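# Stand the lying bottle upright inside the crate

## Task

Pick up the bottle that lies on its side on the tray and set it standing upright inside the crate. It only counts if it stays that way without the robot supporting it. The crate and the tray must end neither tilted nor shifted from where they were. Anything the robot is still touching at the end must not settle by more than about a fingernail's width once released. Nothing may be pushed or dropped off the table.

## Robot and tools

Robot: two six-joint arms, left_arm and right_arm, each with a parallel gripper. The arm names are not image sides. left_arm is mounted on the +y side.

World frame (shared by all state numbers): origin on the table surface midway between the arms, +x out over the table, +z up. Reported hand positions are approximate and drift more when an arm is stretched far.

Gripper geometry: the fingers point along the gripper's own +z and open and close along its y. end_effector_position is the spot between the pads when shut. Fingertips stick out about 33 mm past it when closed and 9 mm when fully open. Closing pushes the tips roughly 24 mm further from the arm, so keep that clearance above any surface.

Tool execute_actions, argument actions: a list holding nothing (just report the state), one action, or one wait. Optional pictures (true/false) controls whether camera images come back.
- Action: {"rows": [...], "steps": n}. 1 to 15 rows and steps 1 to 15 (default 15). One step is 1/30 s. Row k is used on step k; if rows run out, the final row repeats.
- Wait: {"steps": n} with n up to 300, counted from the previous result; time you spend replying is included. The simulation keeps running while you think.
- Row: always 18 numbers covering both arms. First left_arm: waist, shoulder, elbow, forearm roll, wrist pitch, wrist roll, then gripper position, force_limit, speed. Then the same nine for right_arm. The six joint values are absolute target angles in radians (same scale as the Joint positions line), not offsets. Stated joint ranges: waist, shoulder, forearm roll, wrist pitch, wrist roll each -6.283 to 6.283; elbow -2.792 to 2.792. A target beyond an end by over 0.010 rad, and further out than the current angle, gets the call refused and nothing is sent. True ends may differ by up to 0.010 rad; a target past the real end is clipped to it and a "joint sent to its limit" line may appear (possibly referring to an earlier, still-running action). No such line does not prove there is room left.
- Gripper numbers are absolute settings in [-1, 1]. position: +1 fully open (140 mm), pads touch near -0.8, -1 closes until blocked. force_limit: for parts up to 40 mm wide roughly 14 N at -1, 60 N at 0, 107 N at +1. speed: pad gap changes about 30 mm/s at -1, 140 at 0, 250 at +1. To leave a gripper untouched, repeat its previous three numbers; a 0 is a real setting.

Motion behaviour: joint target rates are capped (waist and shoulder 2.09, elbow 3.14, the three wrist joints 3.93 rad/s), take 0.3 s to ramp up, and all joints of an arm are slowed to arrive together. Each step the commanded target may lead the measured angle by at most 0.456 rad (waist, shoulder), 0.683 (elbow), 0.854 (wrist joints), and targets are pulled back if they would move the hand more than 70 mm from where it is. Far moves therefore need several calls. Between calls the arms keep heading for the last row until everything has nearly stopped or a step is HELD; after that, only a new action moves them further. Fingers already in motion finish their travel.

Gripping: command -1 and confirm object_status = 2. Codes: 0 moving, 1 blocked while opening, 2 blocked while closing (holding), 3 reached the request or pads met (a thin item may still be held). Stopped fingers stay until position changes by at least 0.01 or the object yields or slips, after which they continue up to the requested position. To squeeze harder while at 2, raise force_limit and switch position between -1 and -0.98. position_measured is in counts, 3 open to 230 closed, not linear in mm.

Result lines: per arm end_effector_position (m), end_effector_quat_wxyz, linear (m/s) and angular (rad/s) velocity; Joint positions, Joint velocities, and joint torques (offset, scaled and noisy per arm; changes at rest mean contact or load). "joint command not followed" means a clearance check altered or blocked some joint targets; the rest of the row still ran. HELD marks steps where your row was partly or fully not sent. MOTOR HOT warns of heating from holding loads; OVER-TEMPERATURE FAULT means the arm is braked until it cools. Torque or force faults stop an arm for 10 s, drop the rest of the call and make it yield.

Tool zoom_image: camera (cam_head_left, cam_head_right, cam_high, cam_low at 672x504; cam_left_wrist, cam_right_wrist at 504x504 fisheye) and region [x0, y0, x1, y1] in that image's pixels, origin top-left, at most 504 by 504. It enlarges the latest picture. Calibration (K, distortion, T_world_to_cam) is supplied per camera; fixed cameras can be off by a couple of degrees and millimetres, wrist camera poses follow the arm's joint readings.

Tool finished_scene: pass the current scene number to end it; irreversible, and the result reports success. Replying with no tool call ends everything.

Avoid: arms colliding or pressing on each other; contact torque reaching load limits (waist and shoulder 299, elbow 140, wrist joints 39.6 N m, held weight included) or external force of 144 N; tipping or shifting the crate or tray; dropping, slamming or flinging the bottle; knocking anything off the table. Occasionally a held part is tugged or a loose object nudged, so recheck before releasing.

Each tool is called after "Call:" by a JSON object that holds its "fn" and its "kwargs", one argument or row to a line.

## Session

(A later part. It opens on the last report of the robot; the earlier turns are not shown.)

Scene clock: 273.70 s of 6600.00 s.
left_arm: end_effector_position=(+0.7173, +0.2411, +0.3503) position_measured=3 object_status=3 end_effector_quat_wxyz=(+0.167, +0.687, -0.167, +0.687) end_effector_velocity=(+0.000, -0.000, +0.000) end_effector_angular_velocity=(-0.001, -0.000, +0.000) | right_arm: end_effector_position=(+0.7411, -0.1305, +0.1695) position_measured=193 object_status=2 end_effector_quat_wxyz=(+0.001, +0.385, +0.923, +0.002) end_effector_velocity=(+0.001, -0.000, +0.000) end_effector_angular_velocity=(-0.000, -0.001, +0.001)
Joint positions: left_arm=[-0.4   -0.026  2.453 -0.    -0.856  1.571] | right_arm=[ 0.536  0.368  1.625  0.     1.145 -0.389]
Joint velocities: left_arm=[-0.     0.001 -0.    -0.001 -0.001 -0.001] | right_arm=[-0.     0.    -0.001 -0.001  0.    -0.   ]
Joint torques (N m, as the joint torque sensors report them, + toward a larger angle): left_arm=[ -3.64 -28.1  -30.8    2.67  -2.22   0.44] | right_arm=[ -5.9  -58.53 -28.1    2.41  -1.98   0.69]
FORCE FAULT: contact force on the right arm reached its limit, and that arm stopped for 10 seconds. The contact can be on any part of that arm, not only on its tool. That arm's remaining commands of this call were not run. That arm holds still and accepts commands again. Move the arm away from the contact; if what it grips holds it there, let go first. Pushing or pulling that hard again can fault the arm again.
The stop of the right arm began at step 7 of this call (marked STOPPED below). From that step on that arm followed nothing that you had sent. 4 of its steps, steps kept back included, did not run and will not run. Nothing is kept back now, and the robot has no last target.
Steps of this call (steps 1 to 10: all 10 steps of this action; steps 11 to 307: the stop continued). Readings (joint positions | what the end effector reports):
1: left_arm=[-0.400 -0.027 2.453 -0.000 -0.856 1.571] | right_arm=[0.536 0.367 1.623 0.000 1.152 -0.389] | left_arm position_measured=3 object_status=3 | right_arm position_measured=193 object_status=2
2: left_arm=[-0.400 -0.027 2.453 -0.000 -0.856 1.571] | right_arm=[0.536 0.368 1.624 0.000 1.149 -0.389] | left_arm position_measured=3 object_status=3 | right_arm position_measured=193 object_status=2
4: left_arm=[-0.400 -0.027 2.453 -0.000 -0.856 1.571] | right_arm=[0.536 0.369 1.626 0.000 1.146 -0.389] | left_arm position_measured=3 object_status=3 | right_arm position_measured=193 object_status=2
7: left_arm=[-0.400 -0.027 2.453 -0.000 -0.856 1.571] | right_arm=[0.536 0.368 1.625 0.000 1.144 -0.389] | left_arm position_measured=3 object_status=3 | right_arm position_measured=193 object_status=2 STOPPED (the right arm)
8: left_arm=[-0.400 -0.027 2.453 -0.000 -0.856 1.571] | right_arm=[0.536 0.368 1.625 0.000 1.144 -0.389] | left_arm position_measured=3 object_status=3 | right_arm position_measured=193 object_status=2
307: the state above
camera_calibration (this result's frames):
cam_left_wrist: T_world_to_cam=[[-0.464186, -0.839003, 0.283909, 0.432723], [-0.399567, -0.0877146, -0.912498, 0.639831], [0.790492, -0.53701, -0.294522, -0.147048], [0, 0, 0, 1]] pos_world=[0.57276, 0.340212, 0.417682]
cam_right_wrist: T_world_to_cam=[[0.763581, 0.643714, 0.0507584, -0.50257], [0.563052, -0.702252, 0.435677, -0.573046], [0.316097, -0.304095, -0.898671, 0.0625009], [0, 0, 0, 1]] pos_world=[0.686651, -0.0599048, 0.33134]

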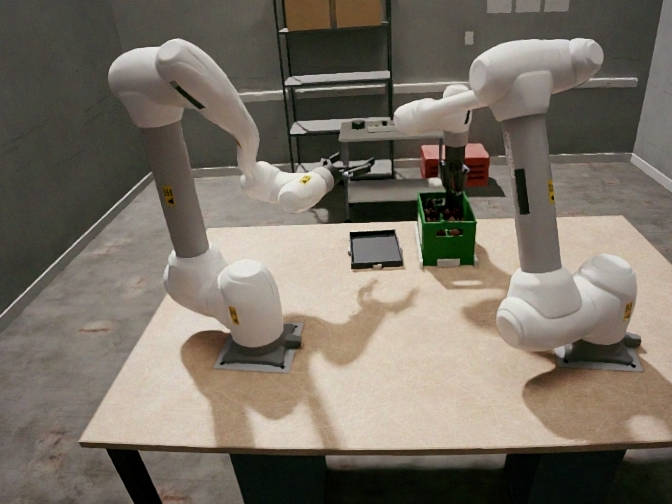

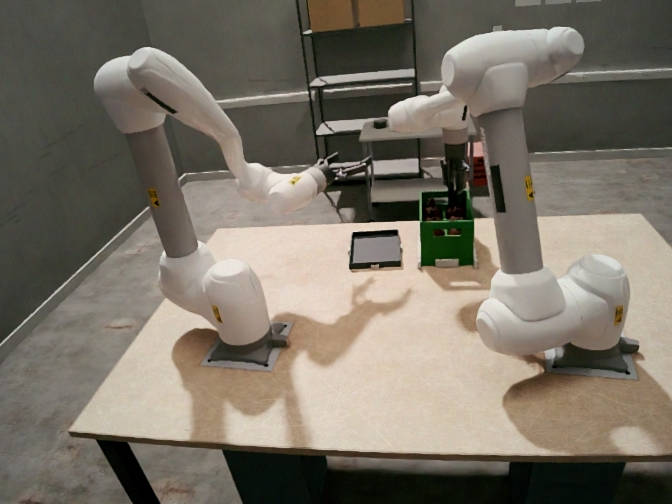

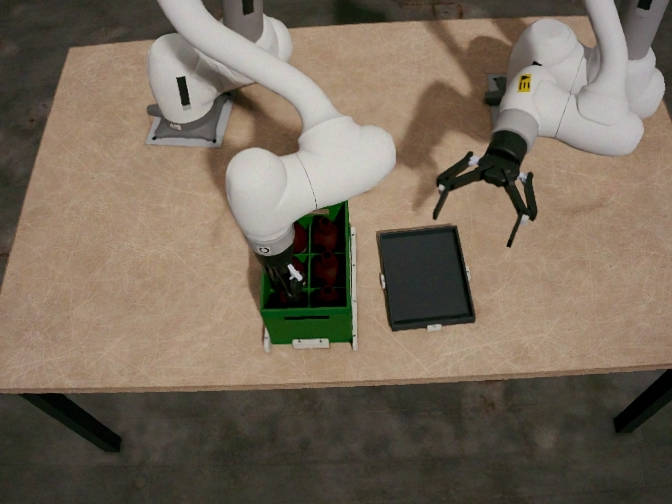

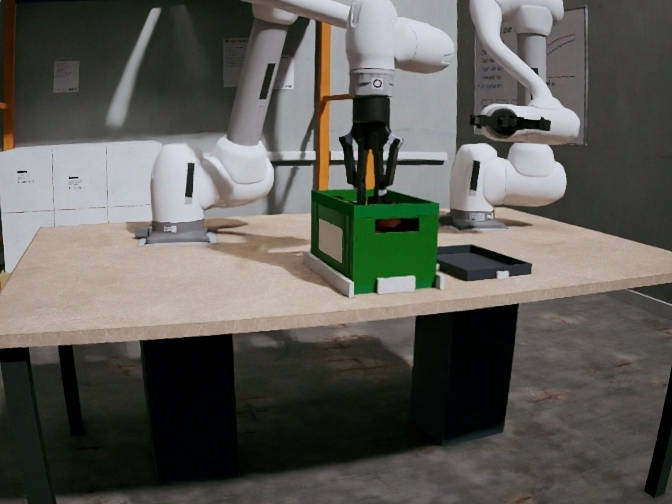

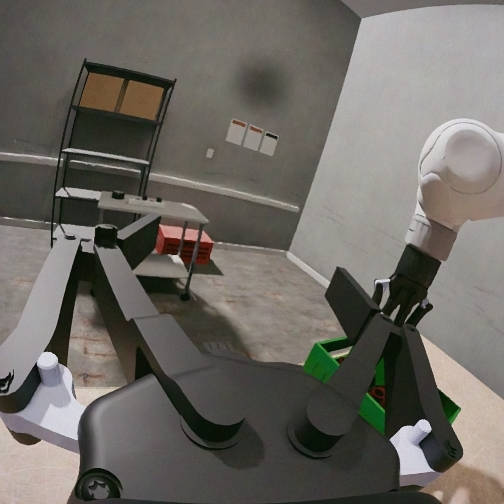

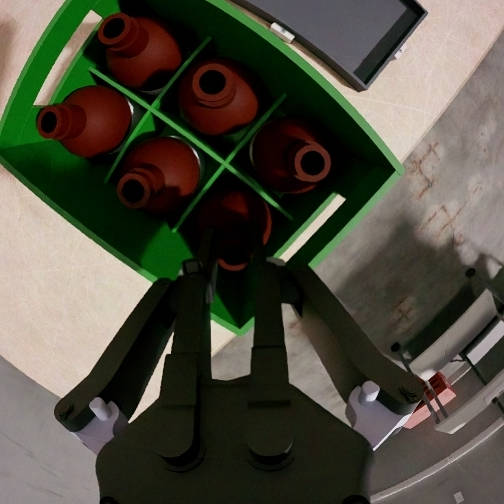

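Very stiff; lesson learned. Open slightly and retreat.

Call:
{"fn": "execute_actions", "kwargs": {
  "actions": [
    {"rows":[[-0.4,-0.0265,2.453,0,-0.856,1.571,1,0.3,0,0.536,0.3672,1.6227,0,1.1517,-0.389,-0.35,0.5,-0.5]],"steps":10}
  ],
  "pictures": false
}}

Call:
{"fn": "execute_actions", "kwargs": {
  "actions": [
    {"rows":[[-0.4,-0.0265,2.453,0,-0.856,1.571,1,0.3,0,0.537,0.329,1.545,0,1.2676,-0.389,-0.35,0.5,-0.5],[-0.4,-0.0265,2.453,0,-0.856,1.571,1,0.3,0,0.537,0.329,1.545,0,1.2676,-0.389,-0.35,0.5,-0.5],[-0.4,-0.0265,2.453,0,-0.856,1.571,1,0.3,0,0.537,0.329,1.545,0,1.2676,-0.389,-0.35,0.5,-0.5],[-0.4,-0.0265,2.453,0,-0.856,1.571,1,0.3,0,0.537,0.329,1.545,0,1.2676,-0.389,-0.35,0.5,-0.5],[-0.4,-0.0265,2.453,0,-0.856,1.571,1,0.3,0,0.537,0.329,1.545,0,1.2676,-0.389,-0.35,0.5,-0.5],[-0.4,-0.0265,2.453,0,-0.856,1.571,1,0.3,0,0.537,0.329,1.545,0,1.2676,-0.389,-0.35,0.5,-0.5],[-0.4,-0.0265,2.453,0,-0.856,1.571,1,0.3,0,0.537,0.2898,1.3519,0,1.4999,-0.389,-0.35,0.5,-0.5]]}
  ],
  "pictures": false
}}

Call:
{"fn": "execute_actions", "kwargs": {
  "actions": [
    {"steps":15}
  ]
}}

Scene clock: 283.37 s of 6600.00 s.
left_arm: end_effector_position=(+0.7173, +0.2411, +0.3503) position_measured=3 object_status=3 end_effector_quat_wxyz=(+0.167, +0.687, -0.167, +0.687) end_effector_velocity=(+0.000, +0.000, -0.001) end_effector_angular_velocity=(-0.001, +0.002, +0.001) | right_arm: end_effector_position=(+0.7402, -0.1310, +0.1710) position_measured=173 object_status=0 end_effector_quat_wxyz=(-0.000, +0.385, +0.923, -0.000) end_effector_velocity=(-0.000, -0.000, +0.001) end_effector_angular_velocity=(-0.001, -0.000, +0.000)
Joint positions: left_arm=[-0.4   -0.027  2.453 -0.    -0.856  1.571] | right_arm=[ 0.536  0.367  1.623  0.     1.152 -0.389]
Joint velocities: left_arm=[-0.     0.001  0.001 -0.001 -0.    -0.001] | right_arm=[-0.    -0.001  0.    -0.001  0.001 -0.   ]
Joint torques (N m, as the joint torque sensors report them, + toward a larger angle): left_arm=[ -5.27 -27.72 -31.1    2.6   -1.95   0.9 ] | right_arm=[ -3.43 -75.22 -37.76   3.56  -0.24   0.79]
Steps of this call (steps 1 to 90: nothing new was sent; then 6.33 s passed at rest; steps 91 to 100: all 10 steps of this action). Readings (joint positions | what the end effector reports):
91: left_arm=[-0.400 -0.027 2.453 -0.000 -0.856 1.571] | right_arm=[0.536 0.368 1.625 0.000 1.145 -0.389] | left_arm position_measured=3 object_status=3 | right_arm position_measured=193 object_status=0
92: left_arm=[-0.400 -0.027 2.453 -0.000 -0.856 1.571] | right_arm=[0.536 0.368 1.625 0.000 1.146 -0.389] | left_arm position_measured=3 object_status=3 | right_arm position_measured=193 object_status=0
94: left_arm=[-0.400 -0.027 2.453 -0.000 -0.856 1.571] | right_arm=[0.536 0.368 1.623 0.000 1.150 -0.389] | left_arm position_measured=3 object_status=3 | right_arm position_measured=182 object_status=0
98: left_arm=[-0.400 -0.027 2.453 -0.000 -0.856 1.571] | right_arm=[0.536 0.368 1.623 0.000 1.152 -0.389] | left_arm position_measured=3 object_status=3 | right_arm position_measured=173 object_status=0
100: the state above

Scene clock: 283.87 s of 6600.00 s.
left_arm: end_effector_position=(+0.7173, +0.2411, +0.3503) position_measured=3 object_status=3 end_effector_quat_wxyz=(+0.167, +0.687, -0.167, +0.687) end_effector_velocity=(+0.000, +0.000, +0.002) end_effector_angular_velocity=(-0.002, -0.002, +0.000) | right_arm: end_effector_position=(+0.7432, -0.1290, +0.3509) position_measured=173 object_status=3 end_effector_quat_wxyz=(+0.000, +0.385, +0.923, +0.000) end_effector_velocity=(-0.023, -0.007, +0.395) end_effector_angular_velocity=(+0.009, -0.013, +0.000)
Joint positions: left_arm=[-0.4   -0.027  2.453 -0.    -0.856  1.571] | right_arm=[ 0.537  0.297  1.385 -0.     1.459 -0.389]
Joint velocities: left_arm=[ 0.    -0.001 -0.001 -0.    -0.001 -0.001] | right_arm=[ 0.001 -0.119 -0.554  0.004  0.657  0.   ]
Joint torques (N m, as the joint torque sensors report them, + toward a larger angle): left_arm=[ -3.89 -27.54 -30.41   2.74  -2.02   0.47] | right_arm=[ -4.05 -63.64 -33.07   3.06  -0.46   0.76]
Steps of this call (steps 1 to 15: all 15 steps of this action). Readings (joint positions | what the end effector reports):
1: left_arm=[-0.400 -0.027 2.453 -0.000 -0.856 1.571] | right_arm=[0.536 0.367 1.623 0.000 1.152 -0.389] | left_arm position_measured=3 object_status=3 | right_arm position_measured=173 object_status=0
2: left_arm=[-0.400 -0.027 2.453 -0.000 -0.856 1.571] | right_arm=[0.536 0.365 1.619 -0.000 1.159 -0.389] | left_arm position_measured=3 object_status=3 | right_arm position_measured=173 object_status=0
4: left_arm=[-0.400 -0.027 2.453 -0.000 -0.856 1.571] | right_arm=[0.536 0.349 1.584 -0.000 1.209 -0.389] | left_arm position_measured=3 object_status=3 | right_arm position_measured=173 object_status=3
8: left_arm=[-0.400 -0.027 2.453 -0.000 -0.856 1.571] | right_arm=[0.537 0.328 1.542 -0.000 1.272 -0.389] | left_arm position_measured=3 object_status=3 | right_arm position_measured=173 object_status=3
15: the state above

Scene clock: 284.37 s of 6600.00 s.
left_arm: end_effector_position=(+0.7173, +0.2411, +0.3503) position_measured=3 object_status=3 end_effector_quat_wxyz=(+0.167, +0.687, -0.167, +0.687) end_effector_velocity=(+0.000, -0.000, -0.000) end_effector_angular_velocity=(-0.002, +0.002, +0.000) | right_arm: end_effector_position=(+0.7413, -0.1297, +0.3745) position_measured=173 object_status=3 end_effector_quat_wxyz=(-0.000, +0.385, +0.923, +0.000) end_effector_velocity=(+0.000, -0.000, +0.000) end_effector_angular_velocity=(-0.001, -0.001, +0.000)
Joint positions: left_arm=[-0.4   -0.027  2.453 -0.    -0.856  1.571] | right_arm=[ 0.537  0.29   1.352  0.     1.5   -0.389]
Joint velocities: left_arm=[-0.    -0.    -0.    -0.001  0.001 -0.001] | right_arm=[-0.     0.    -0.    -0.001  0.    -0.   ]
Joint torques (N m, as the joint torque sensors report them, + toward a larger angle): left_arm=[ -2.28 -28.6  -30.68   2.55  -2.25   0.5 ] | right_arm=[ -2.97 -71.43 -41.12   3.9   -0.38   0.65]
Steps of this call (steps 1 to 15: the robot went on to your last target). Readings (joint positions | what the end effector reports):
1: left_arm=[-0.400 -0.027 2.453 -0.000 -0.856 1.571] | right_arm=[0.537 0.293 1.370 0.000 1.478 -0.389] | left_arm position_measured=3 object_status=3 | right_arm position_measured=173 object_status=3
2: left_arm=[-0.400 -0.027 2.453 -0.000 -0.856 1.571] | right_arm=[0.537 0.291 1.360 0.000 1.490 -0.389] | left_arm position_measured=3 object_status=3 | right_arm position_measured=173 object_status=3
4: left_arm=[-0.400 -0.027 2.453 -0.000 -0.856 1.571] | right_arm=[0.537 0.290 1.354 0.000 1.497 -0.389] | left_arm position_measured=3 object_status=3 | right_arm position_measured=173 object_status=3
8: left_arm=[-0.400 -0.027 2.453 -0.000 -0.856 1.571] | right_arm=[0.537 0.290 1.352 0.000 1.500 -0.389] | left_arm position_measured=3 object_status=3 | right_arm position_measured=173 object_status=3
15: the state above
camera_calibration (this result's frames):
cam_left_wrist: T_world_to_cam=[[-0.464186, -0.839003, 0.283909, 0.432723], [-0.399567, -0.0877149, -0.912498, 0.639831], [0.790492, -0.53701, -0.294522, -0.147048], [0, 0, 0, 1]] pos_world=[0.57276, 0.340213, 0.417682]
cam_right_wrist: T_world_to_cam=[[0.763077, 0.644619, 0.0466827, -0.511617], [0.565479, -0.700877, 0.434747, -0.663169], [0.312965, -0.305347, -0.899342, 0.249308], [0, 0, 0, 1]] pos_world=[0.687387, -0.0588764, 0.536407]

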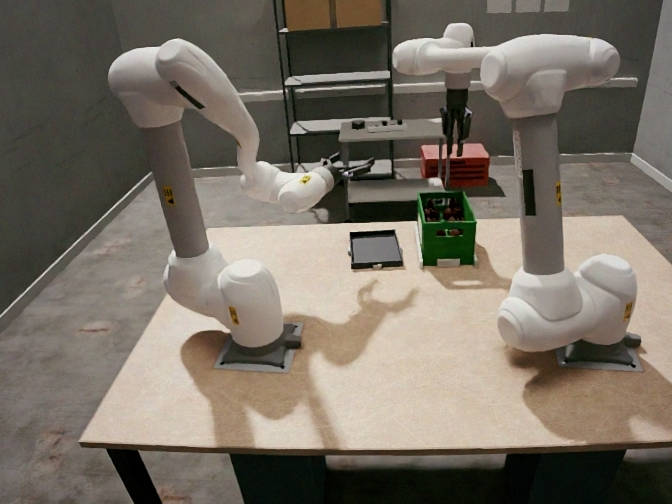

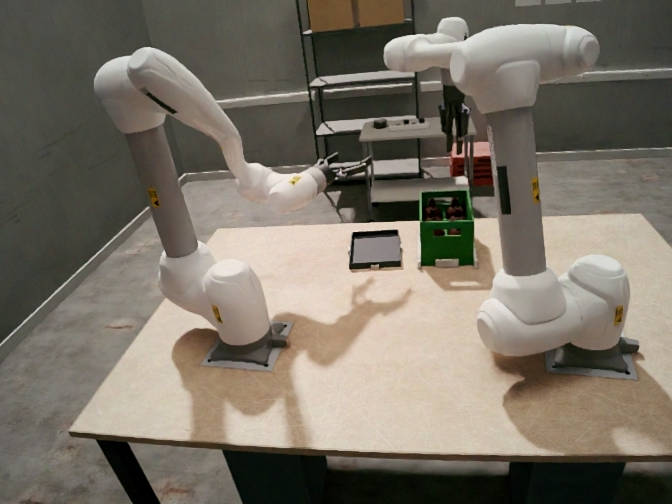

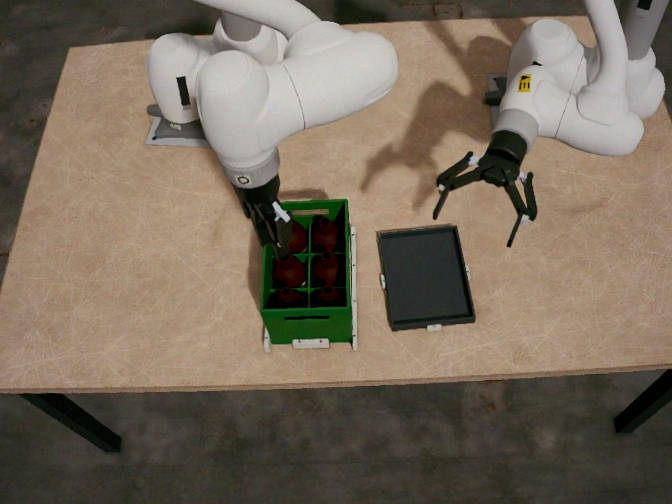

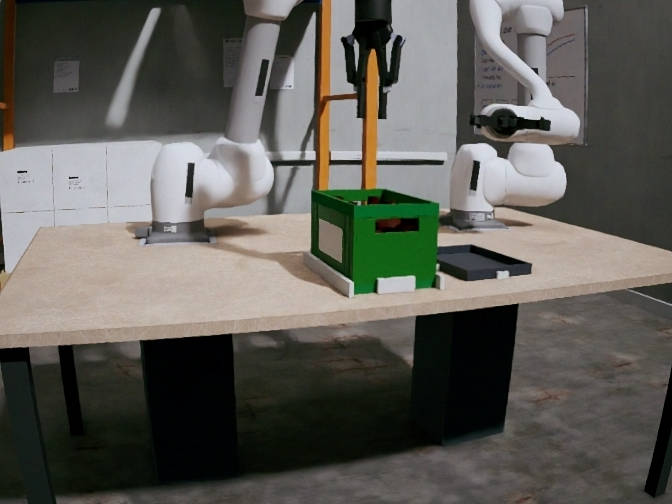

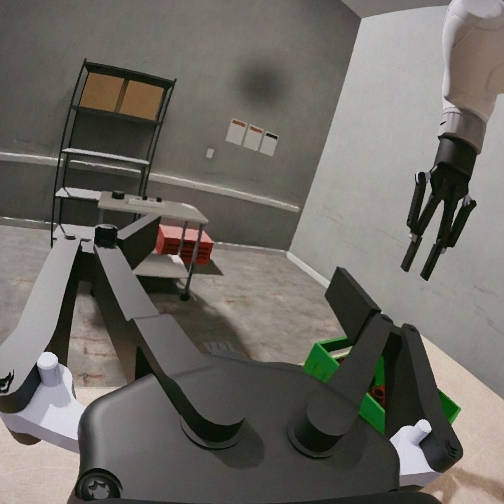

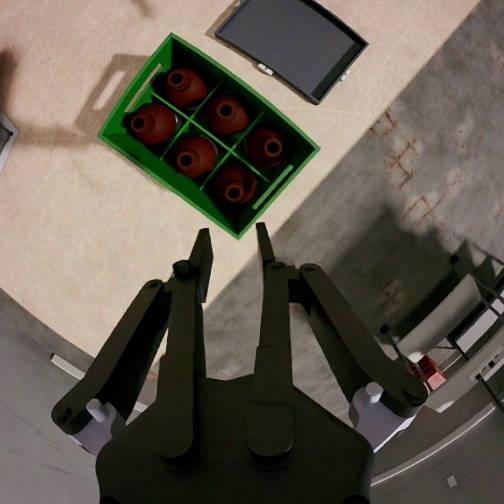

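Call:
{"fn": "finished_scene", "kwargs": {
  "scene": 1
}}

The scene is finished: the task was done.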